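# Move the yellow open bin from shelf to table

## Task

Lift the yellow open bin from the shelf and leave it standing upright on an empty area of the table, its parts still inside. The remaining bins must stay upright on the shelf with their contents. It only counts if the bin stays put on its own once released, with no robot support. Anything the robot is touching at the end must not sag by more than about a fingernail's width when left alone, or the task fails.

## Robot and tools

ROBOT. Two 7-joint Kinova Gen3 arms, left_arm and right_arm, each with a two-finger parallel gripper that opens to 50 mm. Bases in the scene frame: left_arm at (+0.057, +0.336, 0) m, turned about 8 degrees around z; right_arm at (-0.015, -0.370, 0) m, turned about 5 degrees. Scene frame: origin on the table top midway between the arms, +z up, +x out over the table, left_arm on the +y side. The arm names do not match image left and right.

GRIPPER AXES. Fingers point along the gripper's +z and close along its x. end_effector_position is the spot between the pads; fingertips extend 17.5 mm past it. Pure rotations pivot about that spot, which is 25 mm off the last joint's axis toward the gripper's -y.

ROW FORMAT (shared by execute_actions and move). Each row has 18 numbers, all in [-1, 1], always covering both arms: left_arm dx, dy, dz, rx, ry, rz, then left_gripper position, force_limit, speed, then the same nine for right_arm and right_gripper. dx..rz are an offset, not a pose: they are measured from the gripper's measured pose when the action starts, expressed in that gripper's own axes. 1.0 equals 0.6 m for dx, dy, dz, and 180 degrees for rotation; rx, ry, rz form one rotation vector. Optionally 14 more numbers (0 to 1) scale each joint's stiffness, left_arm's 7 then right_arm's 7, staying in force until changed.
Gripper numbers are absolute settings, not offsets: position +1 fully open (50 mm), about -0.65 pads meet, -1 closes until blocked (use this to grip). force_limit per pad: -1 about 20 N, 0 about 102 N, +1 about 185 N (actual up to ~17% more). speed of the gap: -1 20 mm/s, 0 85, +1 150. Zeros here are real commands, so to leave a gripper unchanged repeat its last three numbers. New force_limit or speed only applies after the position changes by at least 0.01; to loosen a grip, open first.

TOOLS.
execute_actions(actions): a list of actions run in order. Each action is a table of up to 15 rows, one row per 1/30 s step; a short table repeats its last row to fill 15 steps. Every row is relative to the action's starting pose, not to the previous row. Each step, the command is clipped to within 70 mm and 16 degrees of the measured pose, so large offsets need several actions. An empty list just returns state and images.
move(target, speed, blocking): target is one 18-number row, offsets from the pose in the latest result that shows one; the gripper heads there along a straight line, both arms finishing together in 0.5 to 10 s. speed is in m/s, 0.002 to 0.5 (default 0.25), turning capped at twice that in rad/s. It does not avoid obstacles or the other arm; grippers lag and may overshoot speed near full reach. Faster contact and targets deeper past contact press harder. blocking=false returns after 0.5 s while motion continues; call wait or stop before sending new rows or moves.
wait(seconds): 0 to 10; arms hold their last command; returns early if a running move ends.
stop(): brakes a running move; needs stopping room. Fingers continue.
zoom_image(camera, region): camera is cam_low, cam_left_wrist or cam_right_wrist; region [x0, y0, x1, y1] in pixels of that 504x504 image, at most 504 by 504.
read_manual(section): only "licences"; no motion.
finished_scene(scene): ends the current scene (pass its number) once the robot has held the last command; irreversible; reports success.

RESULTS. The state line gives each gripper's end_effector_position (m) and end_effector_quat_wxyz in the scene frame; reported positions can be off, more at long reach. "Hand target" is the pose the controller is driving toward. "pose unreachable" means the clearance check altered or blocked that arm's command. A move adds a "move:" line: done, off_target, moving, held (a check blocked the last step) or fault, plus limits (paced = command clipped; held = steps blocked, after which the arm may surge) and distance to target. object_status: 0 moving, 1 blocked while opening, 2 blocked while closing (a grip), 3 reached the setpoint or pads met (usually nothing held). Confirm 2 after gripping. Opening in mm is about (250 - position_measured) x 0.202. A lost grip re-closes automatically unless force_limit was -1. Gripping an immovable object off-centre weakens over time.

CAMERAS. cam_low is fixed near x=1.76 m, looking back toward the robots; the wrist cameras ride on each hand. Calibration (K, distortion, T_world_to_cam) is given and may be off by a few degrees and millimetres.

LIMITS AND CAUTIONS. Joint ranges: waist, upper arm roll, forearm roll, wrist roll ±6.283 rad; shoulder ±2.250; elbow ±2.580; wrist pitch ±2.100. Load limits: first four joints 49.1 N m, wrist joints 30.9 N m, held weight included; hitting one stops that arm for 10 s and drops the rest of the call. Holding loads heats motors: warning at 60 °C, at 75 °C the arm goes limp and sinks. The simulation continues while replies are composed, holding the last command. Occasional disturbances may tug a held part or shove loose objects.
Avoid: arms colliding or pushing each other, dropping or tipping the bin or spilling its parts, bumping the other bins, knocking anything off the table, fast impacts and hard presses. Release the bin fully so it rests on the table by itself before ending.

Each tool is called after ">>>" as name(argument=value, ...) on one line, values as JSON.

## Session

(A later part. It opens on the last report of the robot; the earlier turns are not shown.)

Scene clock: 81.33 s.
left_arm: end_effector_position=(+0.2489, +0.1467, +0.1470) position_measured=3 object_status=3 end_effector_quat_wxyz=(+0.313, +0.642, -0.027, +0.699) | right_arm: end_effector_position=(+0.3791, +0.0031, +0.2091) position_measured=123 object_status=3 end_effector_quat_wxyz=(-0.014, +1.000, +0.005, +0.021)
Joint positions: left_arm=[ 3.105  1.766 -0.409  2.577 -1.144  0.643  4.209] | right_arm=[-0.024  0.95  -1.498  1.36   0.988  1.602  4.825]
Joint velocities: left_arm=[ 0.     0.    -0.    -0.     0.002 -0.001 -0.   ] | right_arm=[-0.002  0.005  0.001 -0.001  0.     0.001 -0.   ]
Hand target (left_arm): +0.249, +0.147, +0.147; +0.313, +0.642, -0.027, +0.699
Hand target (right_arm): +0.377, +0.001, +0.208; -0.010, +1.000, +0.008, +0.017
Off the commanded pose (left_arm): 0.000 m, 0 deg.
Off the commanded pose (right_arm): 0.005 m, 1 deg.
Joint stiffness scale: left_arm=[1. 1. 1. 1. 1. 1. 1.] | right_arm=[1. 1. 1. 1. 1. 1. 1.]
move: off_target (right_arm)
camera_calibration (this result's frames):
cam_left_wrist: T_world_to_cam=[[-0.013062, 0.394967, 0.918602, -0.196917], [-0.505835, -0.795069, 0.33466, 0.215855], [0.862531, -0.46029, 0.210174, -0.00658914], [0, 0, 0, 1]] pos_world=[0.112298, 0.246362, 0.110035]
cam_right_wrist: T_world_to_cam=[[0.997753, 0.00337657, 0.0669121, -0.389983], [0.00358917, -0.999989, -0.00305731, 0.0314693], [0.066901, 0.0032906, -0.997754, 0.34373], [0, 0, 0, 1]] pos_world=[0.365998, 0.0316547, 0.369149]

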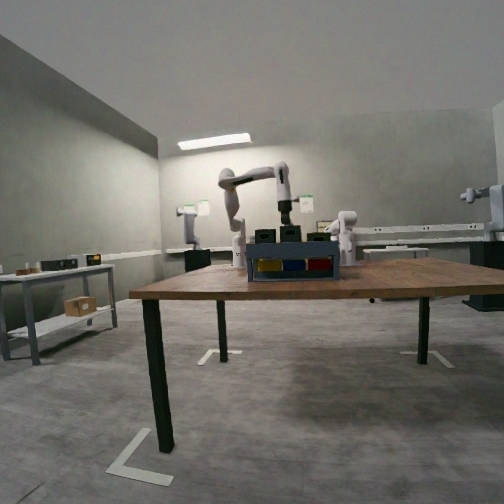

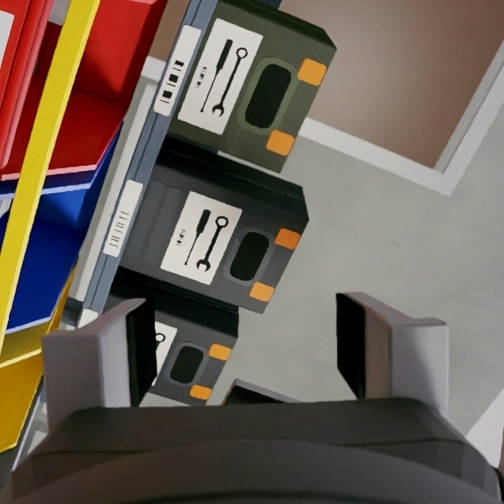

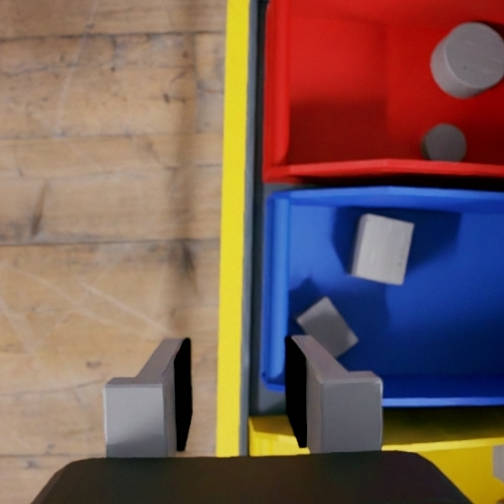

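>>> move(target=[0,0,0,0,0,0,1,0,0, 0,-0.04,0.18,0,0,0,-0.06,0,0], speed=0.1)

Scene clock: 83.93 s.
left_arm: end_effector_position=(+0.2489, +0.1467, +0.1470) position_measured=3 object_status=3 end_effector_quat_wxyz=(+0.313, +0.642, -0.027, +0.699) | right_arm: end_effector_position=(+0.3809, +0.0281, +0.1044) position_measured=161 object_status=3 end_effector_quat_wxyz=(-0.013, +1.000, +0.006, +0.017)
Joint positions: left_arm=[ 3.105  1.766 -0.409  2.577 -1.144  0.643  4.209] | right_arm=[-0.087  1.093 -1.383  1.44   1.103  1.44   4.75 ]
Joint velocities: left_arm=[-0.     0.    -0.    -0.001 -0.001  0.    -0.   ] | right_arm=[-0.003  0.003 -0.    -0.     0.001  0.002  0.001]
Hand target (left_arm): +0.249, +0.147, +0.147; +0.313, +0.642, -0.027, +0.699
Hand target (right_arm): +0.383, +0.030, +0.102; -0.014, +1.000, +0.006, +0.020
Off the commanded pose (left_arm): 0.000 m, 0 deg.
Off the commanded pose (right_arm): 0.004 m, 0 deg.
Joint stiffness scale: left_arm=[1. 1. 1. 1. 1. 1. 1.] | right_arm=[1. 1. 1. 1. 1. 1. 1.]
move: off_target (right_arm)
camera_calibration (this result's frames):
cam_left_wrist: T_world_to_cam=[[-0.013062, 0.394968, 0.918602, -0.196917], [-0.505835, -0.795069, 0.33466, 0.215855], [0.862531, -0.46029, 0.210174, -0.00658918], [0, 0, 0, 1]] pos_world=[0.112298, 0.246362, 0.110036]
cam_right_wrist: T_world_to_cam=[[0.998232, 0.00607922, 0.0591212, -0.384332], [0.00611953, -0.999981, -0.00050073, 0.054934], [0.059117, 0.000861639, -0.998251, 0.242132], [0, 0, 0, 1]] pos_world=[0.369002, 0.0570608, 0.264458]

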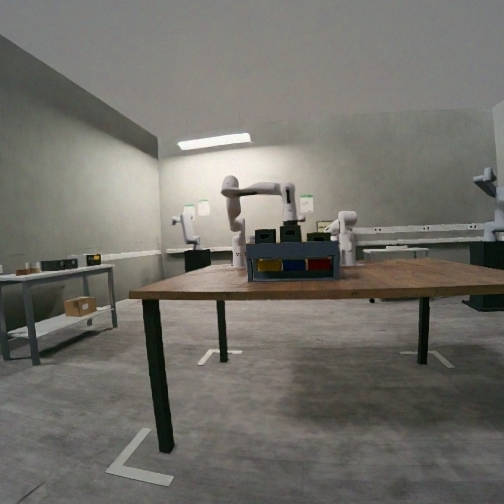

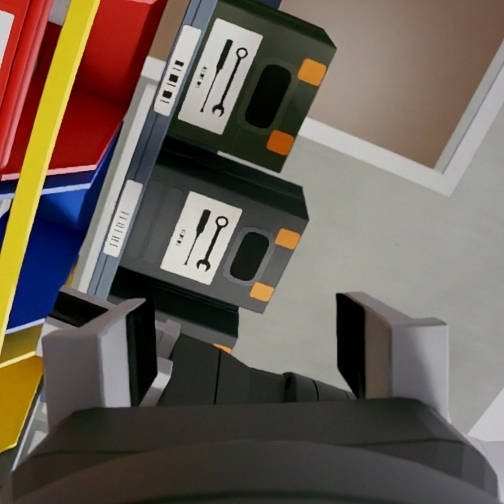

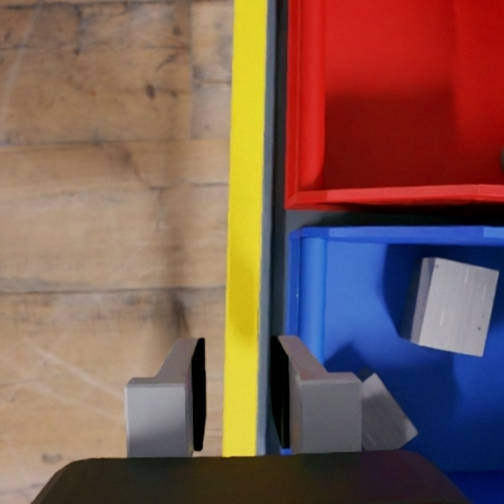

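>>> move(target=[0,0,0,0,0,0,1,0,0, 0,0,0.04,0,0,0,-0.06,0,0], speed=0.04)

Scene clock: 85.23 s.
left_arm: end_effector_position=(+0.2489, +0.1467, +0.1470) position_measured=3 object_status=3 end_effector_quat_wxyz=(+0.313, +0.642, -0.027, +0.699) | right_arm: end_effector_position=(+0.3799, +0.0269, +0.0829) position_measured=161 object_status=3 end_effector_quat_wxyz=(-0.011, +1.000, +0.007, +0.013)
Joint positions: left_arm=[ 3.105  1.766 -0.409  2.577 -1.144  0.643  4.209] | right_arm=[-0.087  1.123 -1.364  1.459  1.125  1.412  4.739]
Joint velocities: left_arm=[-0.001  0.    -0.    -0.    -0.001 -0.001 -0.   ] | right_arm=[ 0.     0.004 -0.     0.     0.001  0.     0.001]
Hand target (left_arm): +0.249, +0.147, +0.147; +0.313, +0.642, -0.027, +0.699
Hand target (right_arm): +0.382, +0.029, +0.080; -0.013, +1.000, +0.007, +0.017
Off the commanded pose (left_arm): 0.000 m, 0 deg.
Off the commanded pose (right_arm): 0.004 m, 0 deg.
Joint stiffness scale: left_arm=[1. 1. 1. 1. 1. 1. 1.] | right_arm=[1. 1. 1. 1. 1. 1. 1.]
move: off_target (right_arm)
camera_calibration (this result's frames):
cam_left_wrist: T_world_to_cam=[[-0.0130617, 0.394968, 0.918602, -0.196917], [-0.505835, -0.795068, 0.33466, 0.215855], [0.862531, -0.46029, 0.210173, -0.00658917], [0, 0, 0, 1]] pos_world=[0.112298, 0.246362, 0.110035]
cam_right_wrist: T_world_to_cam=[[0.998614, 0.00788008, 0.052043, -0.381657], [0.00775284, -0.999966, 0.00264627, 0.0528031], [0.0520621, -0.00223912, -0.998641, 0.223558], [0, 0, 0, 1]] pos_world=[0.369079, 0.0563094, 0.242978]

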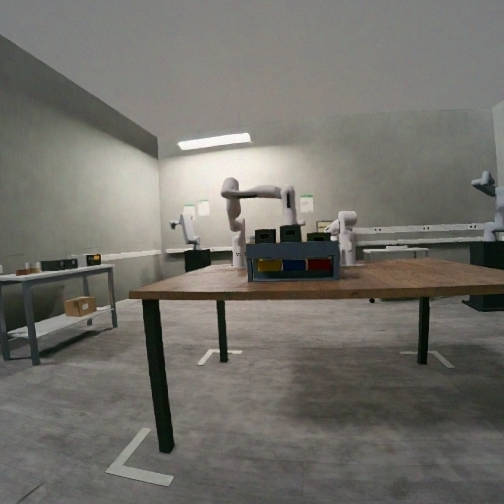

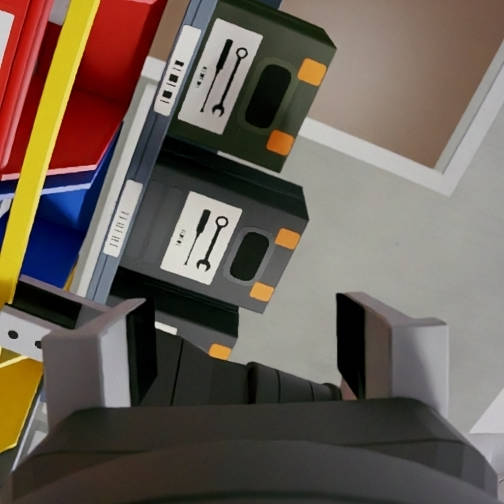

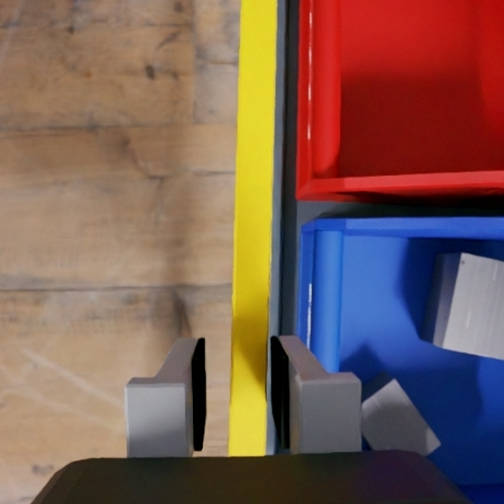

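>>> execute_actions(actions=[[[0,0,0,0,0,0,1,0,0, 0,0,0,0,0,0,-1,0,0]],[[0,0,0,0,0,0,1,0,0, 0,0,0,0,0,0,-1,0,0]]])

Scene clock: 86.53 s.
left_arm: end_effector_position=(+0.2489, +0.1467, +0.1470) position_measured=3 object_status=3 end_effector_quat_wxyz=(+0.313, +0.642, -0.027, +0.699) | right_arm: end_effector_position=(+0.3840, +0.0264, +0.0839) position_measured=253 object_status=3 end_effector_quat_wxyz=(-0.012, +1.000, +0.006, +0.017)
Joint positions: left_arm=[ 3.105  1.766 -0.409  2.577 -1.144  0.643  4.209] | right_arm=[-0.085  1.122 -1.364  1.456  1.131  1.412  4.739]
Joint velocities: left_arm=[ 0.     0.    -0.    -0.     0.001  0.001 -0.   ] | right_arm=[ 0.001  0.    -0.    -0.     0.     0.     0.   ]
Hand target (left_arm): +0.249, +0.147, +0.147; +0.313, +0.642, -0.027, +0.699
Hand target (right_arm): +0.384, +0.026, +0.084; -0.012, +1.000, +0.006, +0.017
Off the commanded pose (left_arm): 0.000 m, 0 deg.
Off the commanded pose (right_arm): 0.000 m, 0 deg.
Joint stiffness scale: left_arm=[1. 1. 1. 1. 1. 1. 1.] | right_arm=[1. 1. 1. 1. 1. 1. 1.]
camera_calibration (this result's frames):
cam_left_wrist: T_world_to_cam=[[-0.0130621, 0.394967, 0.918602, -0.196917], [-0.505835, -0.795069, 0.334659, 0.215855], [0.862531, -0.46029, 0.210174, -0.00658916], [0, 0, 0, 1]] pos_world=[0.112298, 0.246362, 0.110036]
cam_right_wrist: T_world_to_cam=[[0.998169, 0.0044469, 0.060317, -0.386284], [0.00436466, -0.999989, 0.0014951, 0.0537419], [0.060323, -0.0012291, -0.998178, 0.221077], [0, 0, 0, 1]] pos_world=[0.372006, 0.0557309, 0.243893]

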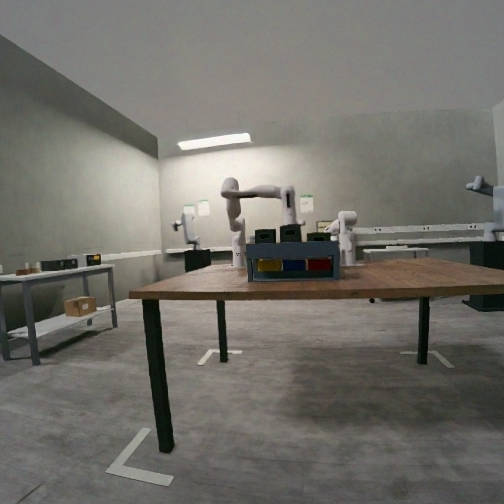

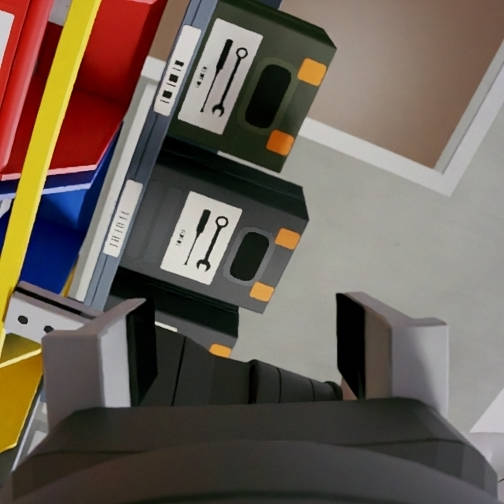

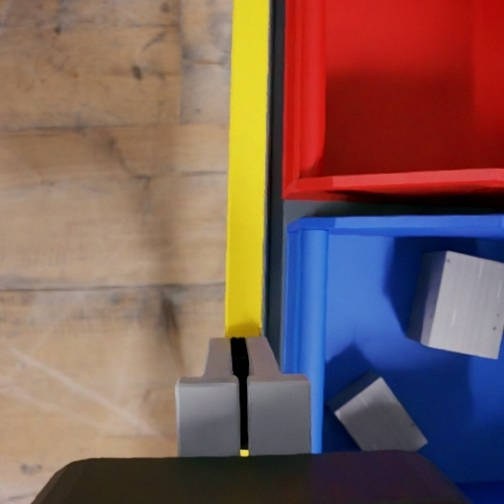

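Still above the bar. Open and go lower.

>>> execute_actions(actions=[[[0,0,0,0,0,0,1,0,0, 0,0,0,0,0,0,-0.06,0,0.5]]])

>>> move(target=[0,0,0,0,0,0,1,0,0, -0.004,0,0.04,0,0,0,-0.06,0,0.5], speed=0.03)

Scene clock: 87.47 s.
left_arm: end_effector_position=(+0.2489, +0.1467, +0.1470) position_measured=3 object_status=3 end_effector_quat_wxyz=(+0.313, +0.642, -0.027, +0.699) | right_arm: end_effector_position=(+0.3840, +0.0264, +0.0839) position_measured=161 object_status=3 end_effector_quat_wxyz=(-0.012, +1.000, +0.006, +0.017)
Joint positions: left_arm=[ 3.105  1.766 -0.409  2.577 -1.144  0.643  4.209] | right_arm=[-0.085  1.122 -1.364  1.456  1.131  1.412  4.739]
Joint velocities: left_arm=[-0.     0.001  0.001  0.001  0.001  0.    -0.   ] | right_arm=[-0.001 -0.001 -0.001  0.    -0.001  0.    -0.   ]
Hand target (left_arm): +0.249, +0.147, +0.147; +0.313, +0.642, -0.027, +0.699
Hand target (right_arm): +0.384, +0.026, +0.084; -0.012, +1.000, +0.006, +0.017
Off the commanded pose (left_arm): 0.000 m, 0 deg.
Off the commanded pose (right_arm): 0.000 m, 0 deg.
Joint stiffness scale: left_arm=[1. 1. 1. 1. 1. 1. 1.] | right_arm=[1. 1. 1. 1. 1. 1. 1.]
camera_calibration (this result's frames):
cam_left_wrist: T_world_to_cam=[[-0.0130617, 0.394968, 0.918602, -0.196917], [-0.505835, -0.795068, 0.33466, 0.215855], [0.862531, -0.46029, 0.210173, -0.00658909], [0, 0, 0, 1]] pos_world=[0.112298, 0.246362, 0.110035]
cam_right_wrist: T_world_to_cam=[[0.998169, 0.00444659, 0.0603168, -0.386284], [0.00436434, -0.999989, 0.00149518, 0.053742], [0.0603229, -0.0012292, -0.998178, 0.221077], [0, 0, 0, 1]] pos_world=[0.372006, 0.0557308, 0.243893]

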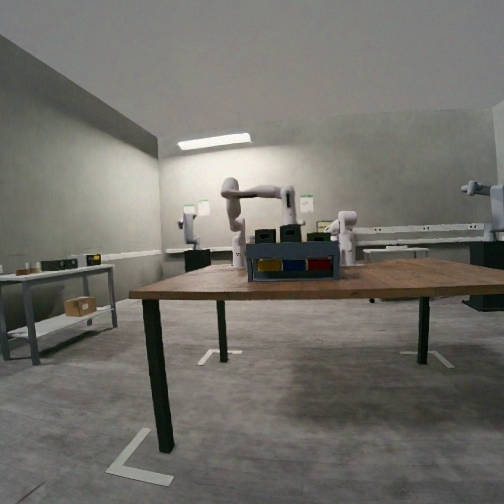

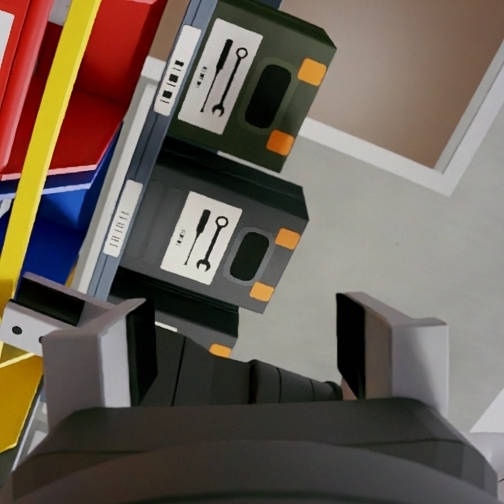

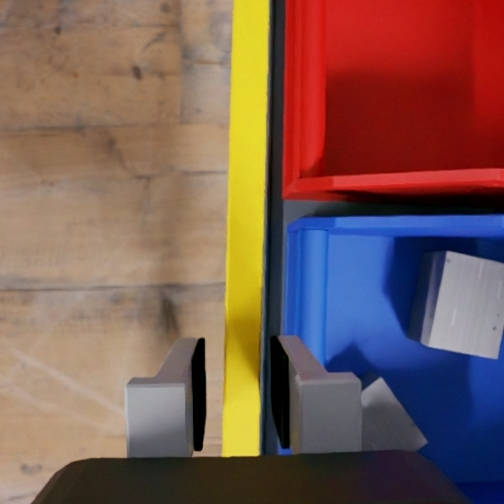

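Scene clock: 88.57 s.
left_arm: end_effector_position=(+0.2489, +0.1467, +0.1470) position_measured=3 object_status=3 end_effector_quat_wxyz=(+0.313, +0.642, -0.027, +0.699) | right_arm: end_effector_position=(+0.3821, +0.0250, +0.0627) position_measured=161 object_status=3 end_effector_quat_wxyz=(-0.010, +1.000, +0.006, +0.015)
Joint positions: left_arm=[ 3.105  1.766 -0.409  2.577 -1.144  0.643  4.209] | right_arm=[-0.086  1.152 -1.347  1.478  1.157  1.385  4.722]
Joint velocities: left_arm=[-0.    -0.     0.    -0.     0.001  0.001 -0.   ] | right_arm=[ 0.     0.006  0.001 -0.     0.004  0.    -0.001]
Hand target (left_arm): +0.249, +0.147, +0.147; +0.313, +0.642, -0.027, +0.699
Hand target (right_arm): +0.382, +0.027, +0.060; -0.012, +1.000, +0.006, +0.017
Off the commanded pose (left_arm): 0.000 m, 0 deg.
Off the commanded pose (right_arm): 0.003 m, 0 deg.
Joint stiffness scale: left_arm=[1. 1. 1. 1. 1. 1. 1.] | right_arm=[1. 1. 1. 1. 1. 1. 1.]
move: done
camera_calibration (this result's frames):
cam_left_wrist: T_world_to_cam=[[-0.0130619, 0.394968, 0.918602, -0.196917], [-0.505835, -0.795068, 0.33466, 0.215855], [0.862531, -0.46029, 0.210174, -0.00658917], [0, 0, 0, 1]] pos_world=[0.112298, 0.246362, 0.110036]
cam_right_wrist: T_world_to_cam=[[0.99843, 0.00449451, 0.0558334, -0.382833], [0.00425499, -0.999981, 0.00440789, 0.0522484], [0.0558522, -0.0041634, -0.99843, 0.201841], [0, 0, 0, 1]] pos_world=[0.370737, 0.0548084, 0.222669]

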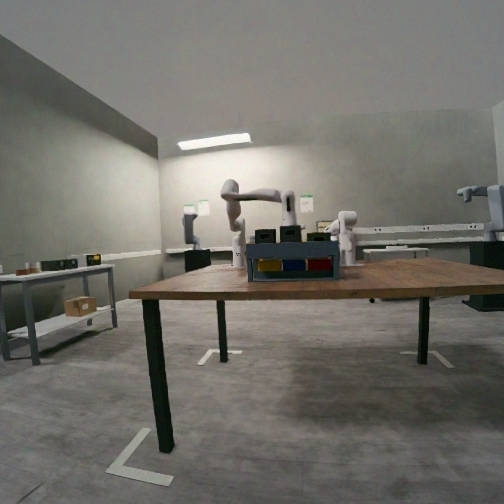

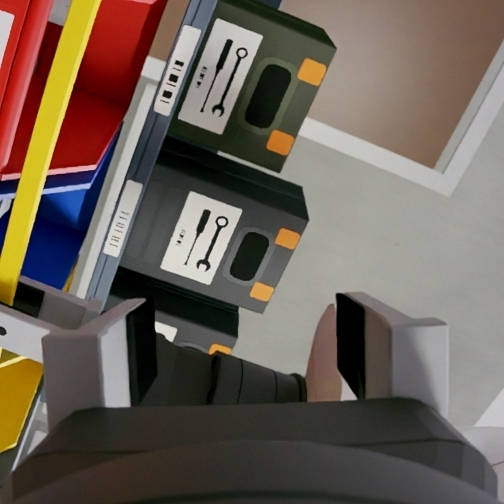

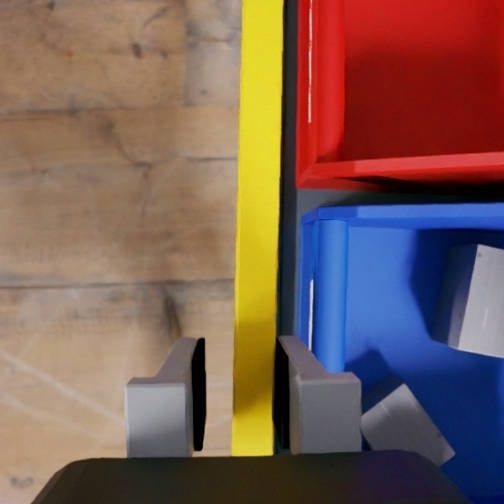

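>>> execute_actions(actions=[[[0,0,0,0,0,0,1,0,0, 0,0,0,0,0,0,-1,0,0]],[[0,0,0,0,0,0,1,0,0, 0,0,0,0,0,0,-1,0,0]]])

Scene clock: 89.87 s.
left_arm: end_effector_position=(+0.2489, +0.1467, +0.1470) position_measured=3 object_status=3 end_effector_quat_wxyz=(+0.313, +0.642, -0.027, +0.699) | right_arm: end_effector_position=(+0.3845, +0.0250, +0.0631) position_measured=205 object_status=2 end_effector_quat_wxyz=(-0.011, +1.000, +0.003, +0.016)
Joint positions: left_arm=[ 3.105  1.766 -0.409  2.577 -1.144  0.643  4.209] | right_arm=[-0.084  1.152 -1.347  1.474  1.159  1.385  4.722]
Joint velocities: left_arm=[-0.    -0.    -0.    -0.001 -0.001  0.     0.   ] | right_arm=[-0.    -0.     0.001  0.    -0.     0.001  0.   ]
Hand target (left_arm): +0.249, +0.147, +0.147; +0.313, +0.642, -0.027, +0.699
Hand target (right_arm): +0.384, +0.025, +0.063; -0.011, +1.000, +0.004, +0.016
Off the commanded pose (left_arm): 0.000 m, 0 deg.
Off the commanded pose (right_arm): 0.001 m, 0 deg.
Joint stiffness scale: left_arm=[1. 1. 1. 1. 1. 1. 1.] | right_arm=[1. 1. 1. 1. 1. 1. 1.]
camera_calibration (this result's frames):
cam_left_wrist: T_world_to_cam=[[-0.0130619, 0.394967, 0.918602, -0.196917], [-0.505835, -0.795069, 0.33466, 0.215855], [0.862531, -0.46029, 0.210173, -0.00658914], [0, 0, 0, 1]] pos_world=[0.112298, 0.246362, 0.110035]
cam_right_wrist: T_world_to_cam=[[0.998349, -0.000679921, 0.0574425, -0.385224], [-0.00084341, -0.999996, 0.00282195, 0.0542113], [0.0574403, -0.00286573, -0.998345, 0.201474], [0, 0, 0, 1]] pos_world=[0.373061, 0.0545265, 0.223115]

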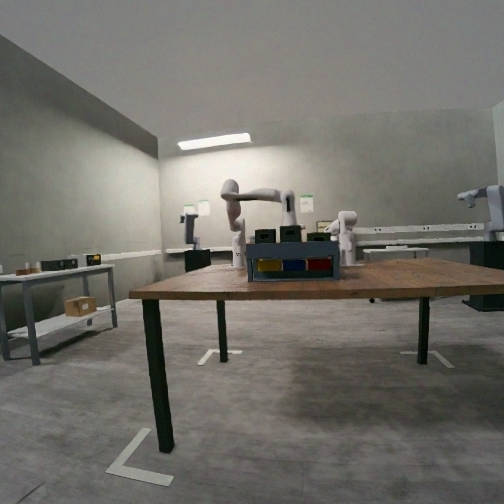

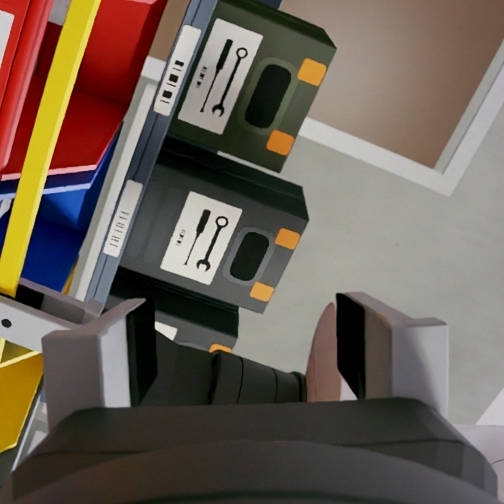

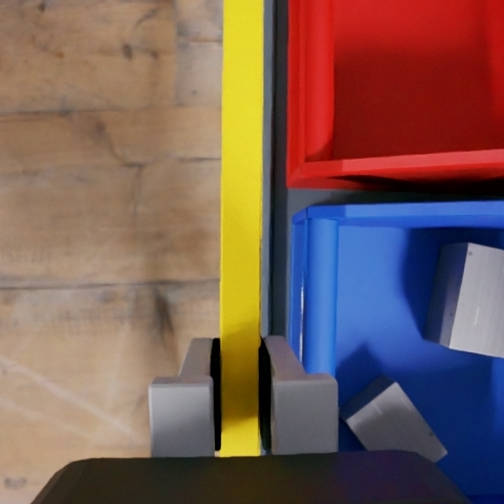

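Gripped. Lift it.

>>> move(target=[0,0,0,0,0,0,1,0,0, 0,0,-0.1,0,0,0,-1,0,0], speed=0.05)

Scene clock: 91.73 s.
left_arm: end_effector_position=(+0.2489, +0.1467, +0.1470) position_measured=3 object_status=3 end_effector_quat_wxyz=(+0.313, +0.642, -0.027, +0.699) | right_arm: end_effector_position=(+0.3849, +0.0256, +0.1205) position_measured=205 object_status=2 end_effector_quat_wxyz=(-0.012, +1.000, +0.002, +0.020)
Joint positions: left_arm=[ 3.105  1.766 -0.409  2.577 -1.144  0.643  4.209] | right_arm=[-0.08   1.073 -1.4    1.422  1.091  1.467  4.757]
Joint velocities: left_arm=[ 0.    -0.     0.     0.001  0.001  0.     0.   ] | right_arm=[-0.    -0.004 -0.    -0.001 -0.001  0.     0.001]
Hand target (left_arm): +0.249, +0.147, +0.147; +0.313, +0.642, -0.027, +0.699
Hand target (right_arm): +0.383, +0.024, +0.123; -0.011, +1.000, +0.003, +0.016
Off the commanded pose (left_arm): 0.000 m, 0 deg.
Off the commanded pose (right_arm): 0.004 m, 0 deg.
Joint stiffness scale: left_arm=[1. 1. 1. 1. 1. 1. 1.] | right_arm=[1. 1. 1. 1. 1. 1. 1.]
move: off_target (right_arm)
camera_calibration (this result's frames):
cam_left_wrist: T_world_to_cam=[[-0.0130619, 0.394968, 0.918602, -0.196917], [-0.505835, -0.795068, 0.33466, 0.215855], [0.862531, -0.46029, 0.210174, -0.00658917], [0, 0, 0, 1]] pos_world=[0.112298, 0.246362, 0.110036]
cam_right_wrist: T_world_to_cam=[[0.997874, -0.00327884, 0.0650854, -0.389572], [-0.00329012, -0.999995, 0.0000660622, 0.0559261], [0.0650848, -0.00028006, -0.99788, 0.255688], [0, 0, 0, 1]] pos_world=[0.372286, 0.0547201, 0.280498]

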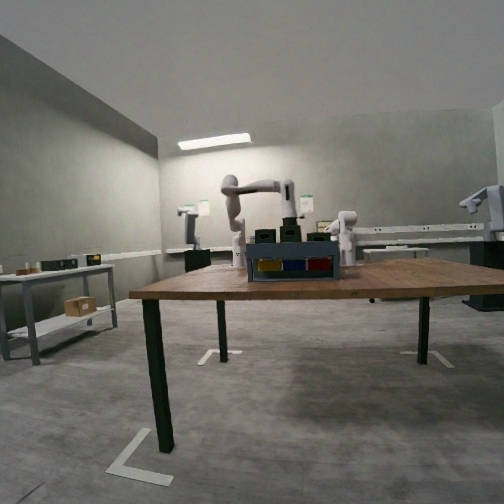

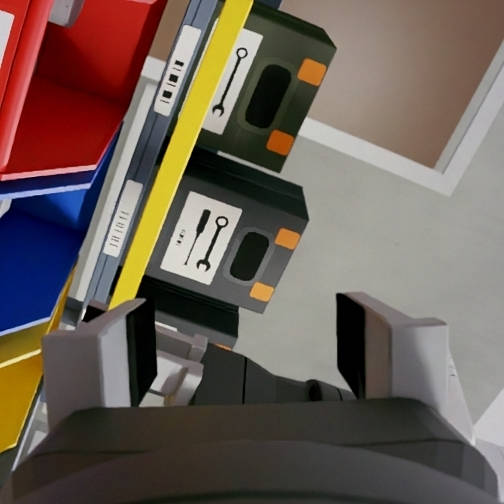

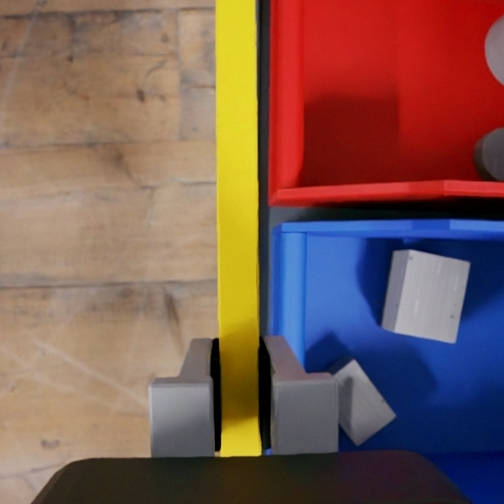

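>>> move(target=[0,0,0,0,0,0,1,0,0, -0.125,0,0,0,0,0,-1,0,0], speed=0.1)

>>> move(target=[0,0,0,0,0,0,1,0,0, 0,0,0.155,0,0,0,-1,0,0], speed=0.08)

Scene clock: 94.10 s.
left_arm: end_effector_position=(+0.2489, +0.1467, +0.1470) position_measured=3 object_status=3 end_effector_quat_wxyz=(+0.313, +0.642, -0.027, +0.699) | right_arm: end_effector_position=(+0.3135, +0.0228, +0.1166) position_measured=205 object_status=2 end_effector_quat_wxyz=(-0.009, +1.000, +0.002, +0.022)
Joint positions: left_arm=[ 3.105  1.766 -0.409  2.577 -1.144  0.643  4.209] | right_arm=[-0.095  1.042 -1.454  1.62   1.09   1.434  4.543]
Joint velocities: left_arm=[ 0. -0. -0. -0.  0.  0. -0.] | right_arm=[ 0.    -0.    -0.004  0.001 -0.     0.001 -0.003]
Hand target (left_arm): +0.249, +0.147, +0.147; +0.313, +0.642, -0.027, +0.699
Hand target (right_arm): +0.310, +0.026, +0.118; -0.013, +1.000, +0.002, +0.020
Off the commanded pose (left_arm): 0.000 m, 0 deg.
Off the commanded pose (right_arm): 0.005 m, 0 deg.
Joint stiffness scale: left_arm=[1. 1. 1. 1. 1. 1. 1.] | right_arm=[1. 1. 1. 1. 1. 1. 1.]
move: off_target (right_arm)
camera_calibration (this result's frames):
cam_left_wrist: T_world_to_cam=[[-0.0130618, 0.394967, 0.918602, -0.196917], [-0.505835, -0.795069, 0.33466, 0.215855], [0.862531, -0.46029, 0.210173, -0.00658911], [0, 0, 0, 1]] pos_world=[0.112298, 0.246362, 0.110035]
cam_right_wrist: T_world_to_cam=[[0.997615, -0.00325069, 0.0689403, -0.318504], [-0.00372752, -0.99997, 0.00678905, 0.0522561], [0.0689162, -0.00702984, -0.997598, 0.255322], [0, 0, 0, 1]] pos_world=[0.300343, 0.053014, 0.276311]

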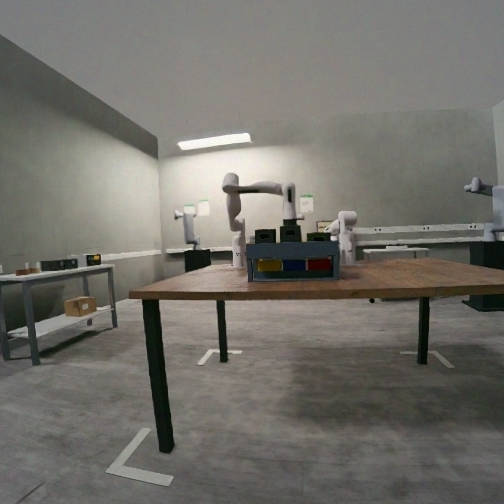

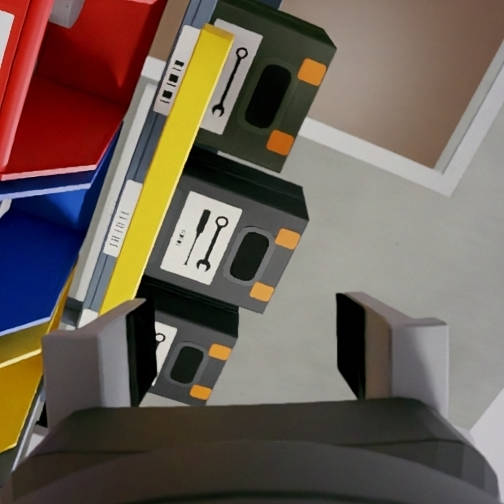

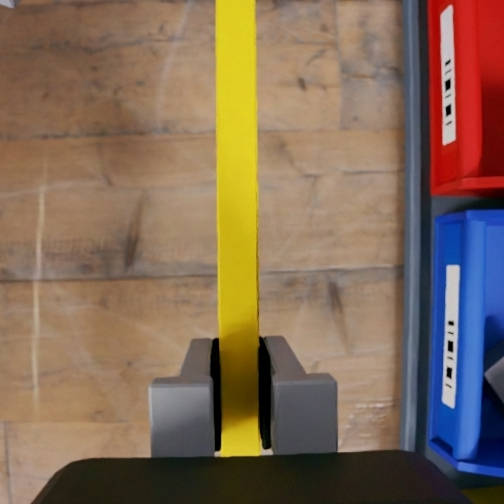

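Scene clock: 95.67 s.
left_arm: end_effector_position=(+0.2489, +0.1467, +0.1470) position_measured=3 object_status=3 end_effector_quat_wxyz=(+0.313, +0.642, -0.027, +0.699) | right_arm: end_effector_position=(+0.3166, +0.0220, +0.0259) position_measured=205 object_status=2 end_effector_quat_wxyz=(-0.007, +1.000, +0.002, +0.019)
Joint positions: left_arm=[ 3.105  1.766 -0.409  2.577 -1.144  0.643  4.209] | right_arm=[-0.119  1.174 -1.341  1.687  1.232  1.31   4.478]
Joint velocities: left_arm=[-0.001  0.001 -0.    -0.001  0.002  0.    -0.   ] | right_arm=[ 0.     0.006 -0.001  0.     0.003  0.002  0.   ]
Hand target (left_arm): +0.249, +0.147, +0.147; +0.313, +0.642, -0.027, +0.699
Hand target (right_arm): +0.317, +0.024, +0.024; -0.009, +1.000, +0.002, +0.021
Off the commanded pose (left_arm): 0.000 m, 0 deg.
Off the commanded pose (right_arm): 0.003 m, 0 deg.
Joint stiffness scale: left_arm=[1. 1. 1. 1. 1. 1. 1.] | right_arm=[1. 1. 1. 1. 1. 1. 1.]
move: done
camera_calibration (this result's frames):
cam_left_wrist: T_world_to_cam=[[-0.0130617, 0.394967, 0.918602, -0.196917], [-0.505835, -0.795069, 0.33466, 0.215855], [0.862531, -0.46029, 0.210173, -0.00658908], [0, 0, 0, 1]] pos_world=[0.112298, 0.246362, 0.110035]
cam_right_wrist: T_world_to_cam=[[0.997948, -0.00271896, 0.0639657, -0.315334], [-0.0034861, -0.999923, 0.0118844, 0.0519033], [0.0639285, -0.012083, -0.997881, 0.166284], [0, 0, 0, 1]] pos_world=[0.304237, 0.0530512, 0.185486]

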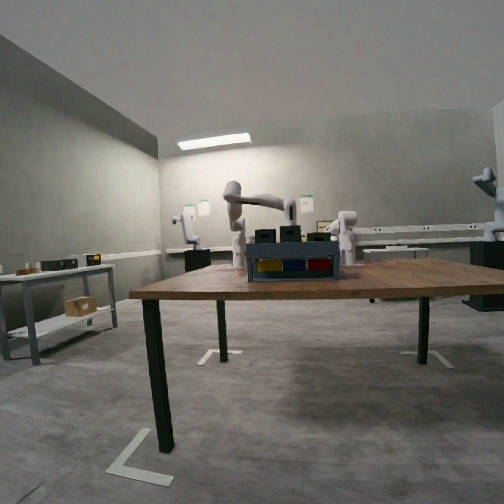

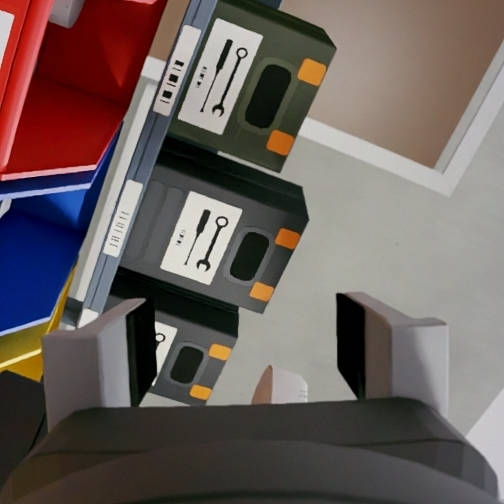

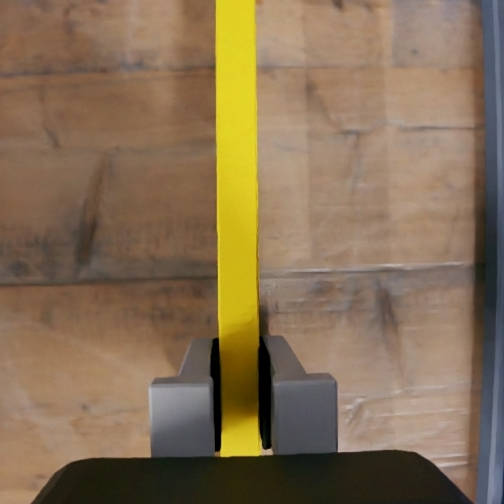

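>>> execute_actions(actions=[[[0,0,0,0,0,0,1,0,0, 0,0,0,0,0,0,-0.12,0,0.5]]])

>>> move(target=[0,0,0,0,0,0,1,0,0, 0,0,-0.15,0,0,0,-0.12,0,0.5], speed=0.2)

Scene clock: 96.93 s.
left_arm: end_effector_position=(+0.2489, +0.1467, +0.1470) position_measured=3 object_status=3 end_effector_quat_wxyz=(+0.313, +0.642, -0.027, +0.699) | right_arm: end_effector_position=(+0.3165, +0.0220, +0.0256) position_measured=171 object_status=3 end_effector_quat_wxyz=(-0.007, +1.000, +0.002, +0.019)
Joint positions: left_arm=[ 3.105  1.766 -0.409  2.577 -1.144  0.643  4.209] | right_arm=[-0.119  1.175 -1.341  1.687  1.232  1.31   4.478]
Joint velocities: left_arm=[ 0. -0.  0.  0.  0.  0.  0.] | right_arm=[-0.     0.    -0.001  0.    -0.     0.     0.   ]
Hand target (left_arm): +0.249, +0.147, +0.147; +0.313, +0.642, -0.027, +0.699
Hand target (right_arm): +0.317, +0.022, +0.026; -0.007, +1.000, +0.002, +0.019
Off the commanded pose (left_arm): 0.000 m, 0 deg.
Off the commanded pose (right_arm): 0.000 m, 0 deg.
Joint stiffness scale: left_arm=[1. 1. 1. 1. 1. 1. 1.] | right_arm=[1. 1. 1. 1. 1. 1. 1.]
camera_calibration (this result's frames):
cam_left_wrist: T_world_to_cam=[[-0.0130618, 0.394968, 0.918602, -0.196917], [-0.505835, -0.795069, 0.33466, 0.215855], [0.862531, -0.46029, 0.210173, -0.00658914], [0, 0, 0, 1]] pos_world=[0.112298, 0.246362, 0.110035]
cam_right_wrist: T_world_to_cam=[[0.99798, -0.00271574, 0.063468, -0.315188], [-0.00348319, -0.999922, 0.0119844, 0.0518879], [0.0634306, -0.0121813, -0.997912, 0.166181], [0, 0, 0, 1]] pos_world=[0.304191, 0.0530522, 0.185217]

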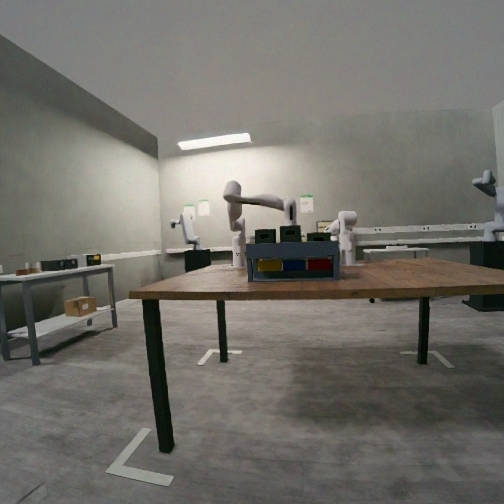

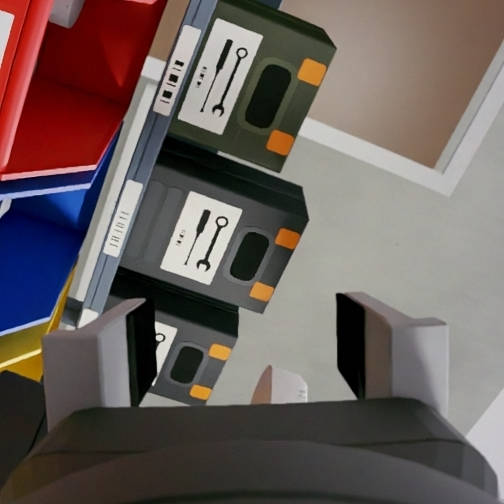

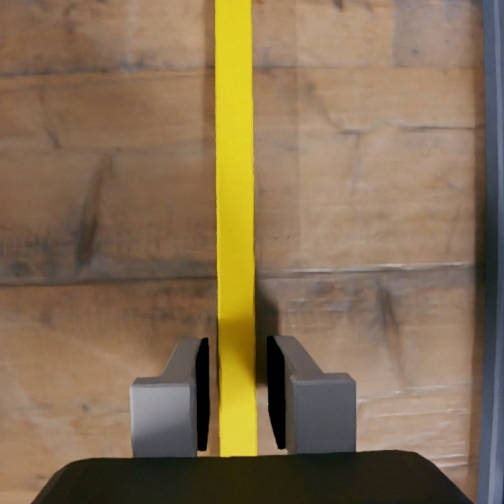

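Scene clock: 97.87 s.
left_arm: end_effector_position=(+0.2489, +0.1467, +0.1470) position_measured=3 object_status=3 end_effector_quat_wxyz=(+0.313, +0.642, -0.027, +0.699) | right_arm: end_effector_position=(+0.3148, +0.0233, +0.1131) position_measured=171 object_status=3 end_effector_quat_wxyz=(-0.009, +1.000, +0.001, +0.022)
Joint positions: left_arm=[ 3.105  1.766 -0.409  2.577 -1.144  0.643  4.209] | right_arm=[-0.096  1.051 -1.453  1.62   1.099  1.435  4.539]
Joint velocities: left_arm=[-0.  0.  0. -0. -0. -0. -0.] | right_arm=[-0.    -0.006  0.001 -0.    -0.002 -0.     0.001]
Hand target (left_arm): +0.249, +0.147, +0.147; +0.313, +0.642, -0.027, +0.699
Hand target (right_arm): +0.313, +0.021, +0.115; -0.006, +1.000, +0.002, +0.019
Off the commanded pose (left_arm): 0.000 m, 0 deg.
Off the commanded pose (right_arm): 0.004 m, 0 deg.
Joint stiffness scale: left_arm=[1. 1. 1. 1. 1. 1. 1.] | right_arm=[1. 1. 1. 1. 1. 1. 1.]
move: off_target (right_arm)
camera_calibration (this result's frames):
cam_left_wrist: T_world_to_cam=[[-0.0130618, 0.394968, 0.918602, -0.196917], [-0.505835, -0.795068, 0.33466, 0.215855], [0.862531, -0.46029, 0.210173, -0.00658914], [0, 0, 0, 1]] pos_world=[0.112298, 0.246362, 0.110035]
cam_right_wrist: T_world_to_cam=[[0.997571, -0.00494883, 0.0694752, -0.319526], [-0.00547883, -0.999957, 0.00744017, 0.0533071], [0.0694354, -0.00780274, -0.997556, 0.251607], [0, 0, 0, 1]] pos_world=[0.301571, 0.0536868, 0.272795]

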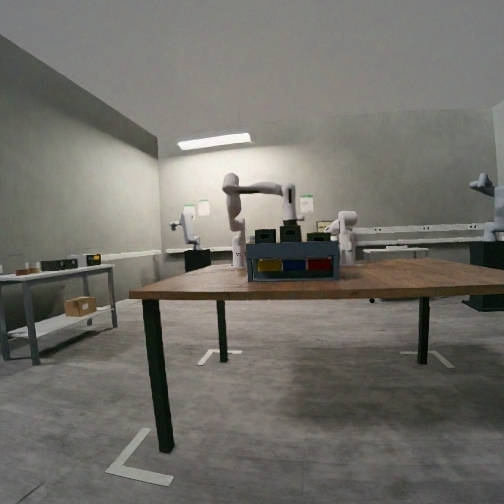

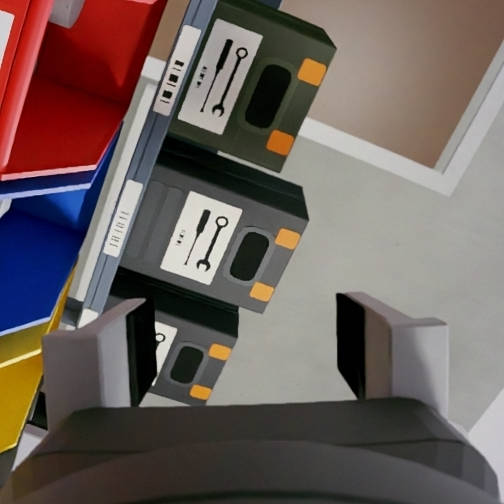

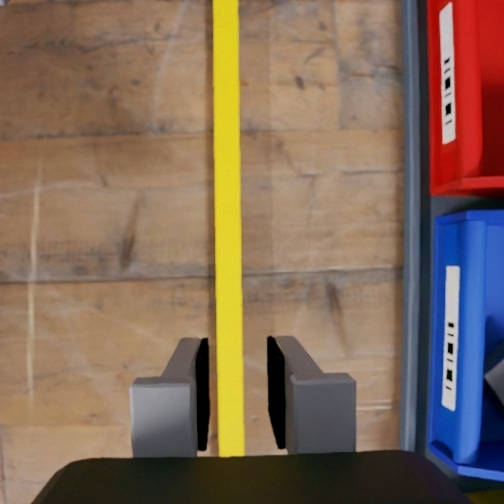

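Now to above the yellow bin's left wall: target (0.456,-0.053,0.17).

>>> move(target=[0,0,0,0,0,0,1,0,0, 0.235,0.127,-0.095,0,0,0.5,-0.12,0,0.5], speed=0.25)

Scene clock: 101.77 s.
left_arm: end_effector_position=(+0.2489, +0.1467, +0.1470) position_measured=3 object_status=3 end_effector_quat_wxyz=(+0.313, +0.642, -0.027, +0.699) | right_arm: end_effector_position=(+0.4545, -0.0506, +0.1745) position_measured=171 object_status=3 end_effector_quat_wxyz=(-0.027, +0.712, -0.702, +0.011)
Joint positions: left_arm=[ 3.105  1.766 -0.409  2.577 -1.144  0.643  4.209] | right_arm=[ 0.021  0.938 -1.323  1.349  0.945  1.472  3.409]
Joint velocities: left_arm=[ 0.     0.001  0.001  0.    -0.002  0.    -0.   ] | right_arm=[ 0.    -0.    -0.    -0.002  0.     0.005 -0.003]
Hand target (left_arm): +0.249, +0.147, +0.147; +0.313, +0.642, -0.027, +0.699
Hand target (right_arm): +0.453, -0.054, +0.175; -0.022, +0.707, -0.706, +0.010
Off the commanded pose (left_arm): 0.000 m, 0 deg.
Off the commanded pose (right_arm): 0.003 m, 1 deg.
Joint stiffness scale: left_arm=[1. 1. 1. 1. 1. 1. 1.] | right_arm=[1. 1. 1. 1. 1. 1. 1.]
move: done
camera_calibration (this result's frames):
cam_left_wrist: T_world_to_cam=[[-0.0130619, 0.394968, 0.918602, -0.196917], [-0.505835, -0.795068, 0.33466, 0.215855], [0.862531, -0.46029, 0.210174, -0.00658916], [0, 0, 0, 1]] pos_world=[0.112298, 0.246362, 0.110036]
cam_right_wrist: T_world_to_cam=[[0.00695194, -0.999971, 0.0032343, -0.0521241], [-0.999596, -0.00703838, -0.0275312, 0.48786], [0.0275532, -0.0030416, -0.999616, 0.322243], [0, 0, 0, 1]] pos_world=[0.479146, -0.0477087, 0.335719]

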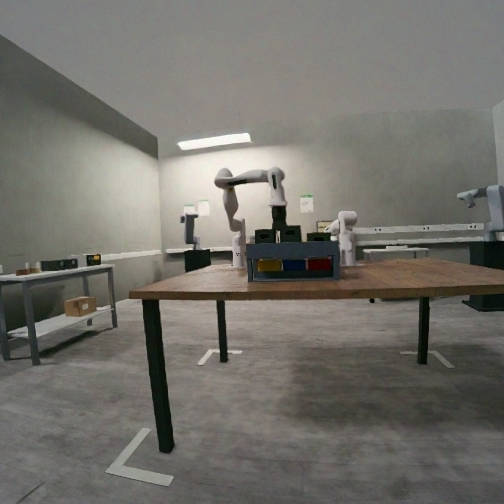

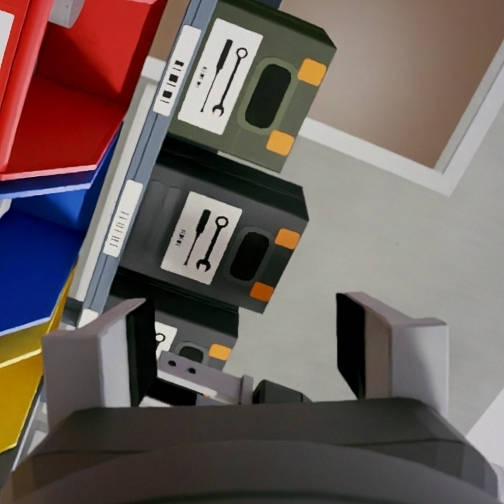

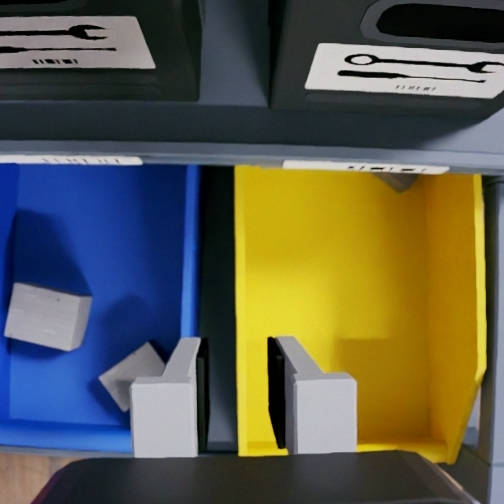

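Aligned. Descend.

>>> move(target=[0,0,0,0,0,0,1,0,0, 0,0,0.15,0,0,0,-0.12,0,0.5], speed=0.08)

Scene clock: 103.63 s.
left_arm: end_effector_position=(+0.2489, +0.1467, +0.1470) position_measured=3 object_status=3 end_effector_quat_wxyz=(+0.313, +0.642, -0.027, +0.699) | right_arm: end_effector_position=(+0.4567, -0.0498, +0.0871) position_measured=171 object_status=3 end_effector_quat_wxyz=(-0.023, +0.712, -0.702, +0.008)
Joint positions: left_arm=[ 3.105  1.766 -0.409  2.577 -1.144  0.643  4.209] | right_arm=[ 0.012  1.046 -1.24   1.448  1.036  1.321  3.349]
Joint velocities: left_arm=[-0.001  0.     0.    -0.    -0.001 -0.     0.   ] | right_arm=[-0.     0.004 -0.    -0.    -0.     0.001 -0.   ]
Hand target (left_arm): +0.249, +0.147, +0.147; +0.313, +0.642, -0.027, +0.699
Hand target (right_arm): +0.459, -0.049, +0.085; -0.027, +0.712, -0.702, +0.010
Off the commanded pose (left_arm): 0.000 m, 0 deg.
Off the commanded pose (right_arm): 0.004 m, 0 deg.
Joint stiffness scale: left_arm=[1. 1. 1. 1. 1. 1. 1.] | right_arm=[1. 1. 1. 1. 1. 1. 1.]
move: off_target (right_arm)
camera_calibration (this result's frames):
cam_left_wrist: T_world_to_cam=[[-0.0130618, 0.394968, 0.918602, -0.196917], [-0.505835, -0.795068, 0.33466, 0.215855], [0.862531, -0.46029, 0.210173, -0.00658912], [0, 0, 0, 1]] pos_world=[0.112298, 0.246362, 0.110035]
cam_right_wrist: T_world_to_cam=[[0.00861105, -0.999954, 0.00430342, -0.0519055], [-0.99977, -0.00869382, -0.0195997, 0.486961], [0.0196362, -0.00413365, -0.999799, 0.238368], [0, 0, 0, 1]] pos_world=[0.482615, -0.0466842, 0.248088]

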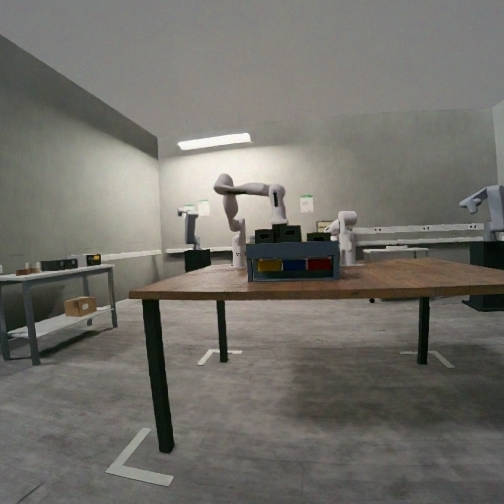

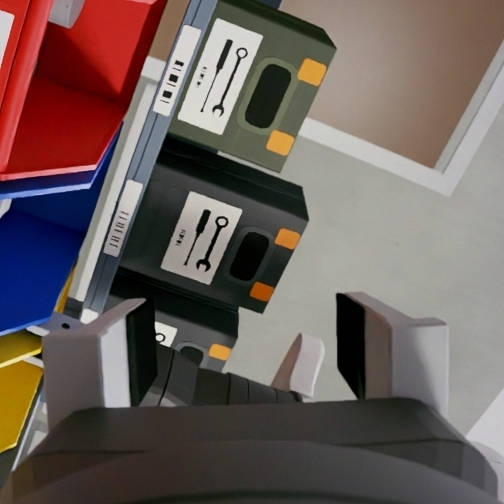

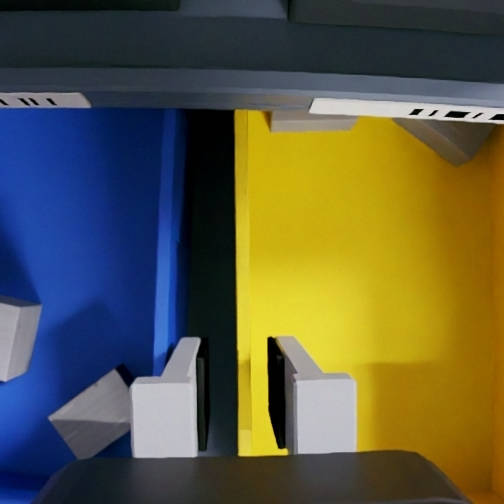

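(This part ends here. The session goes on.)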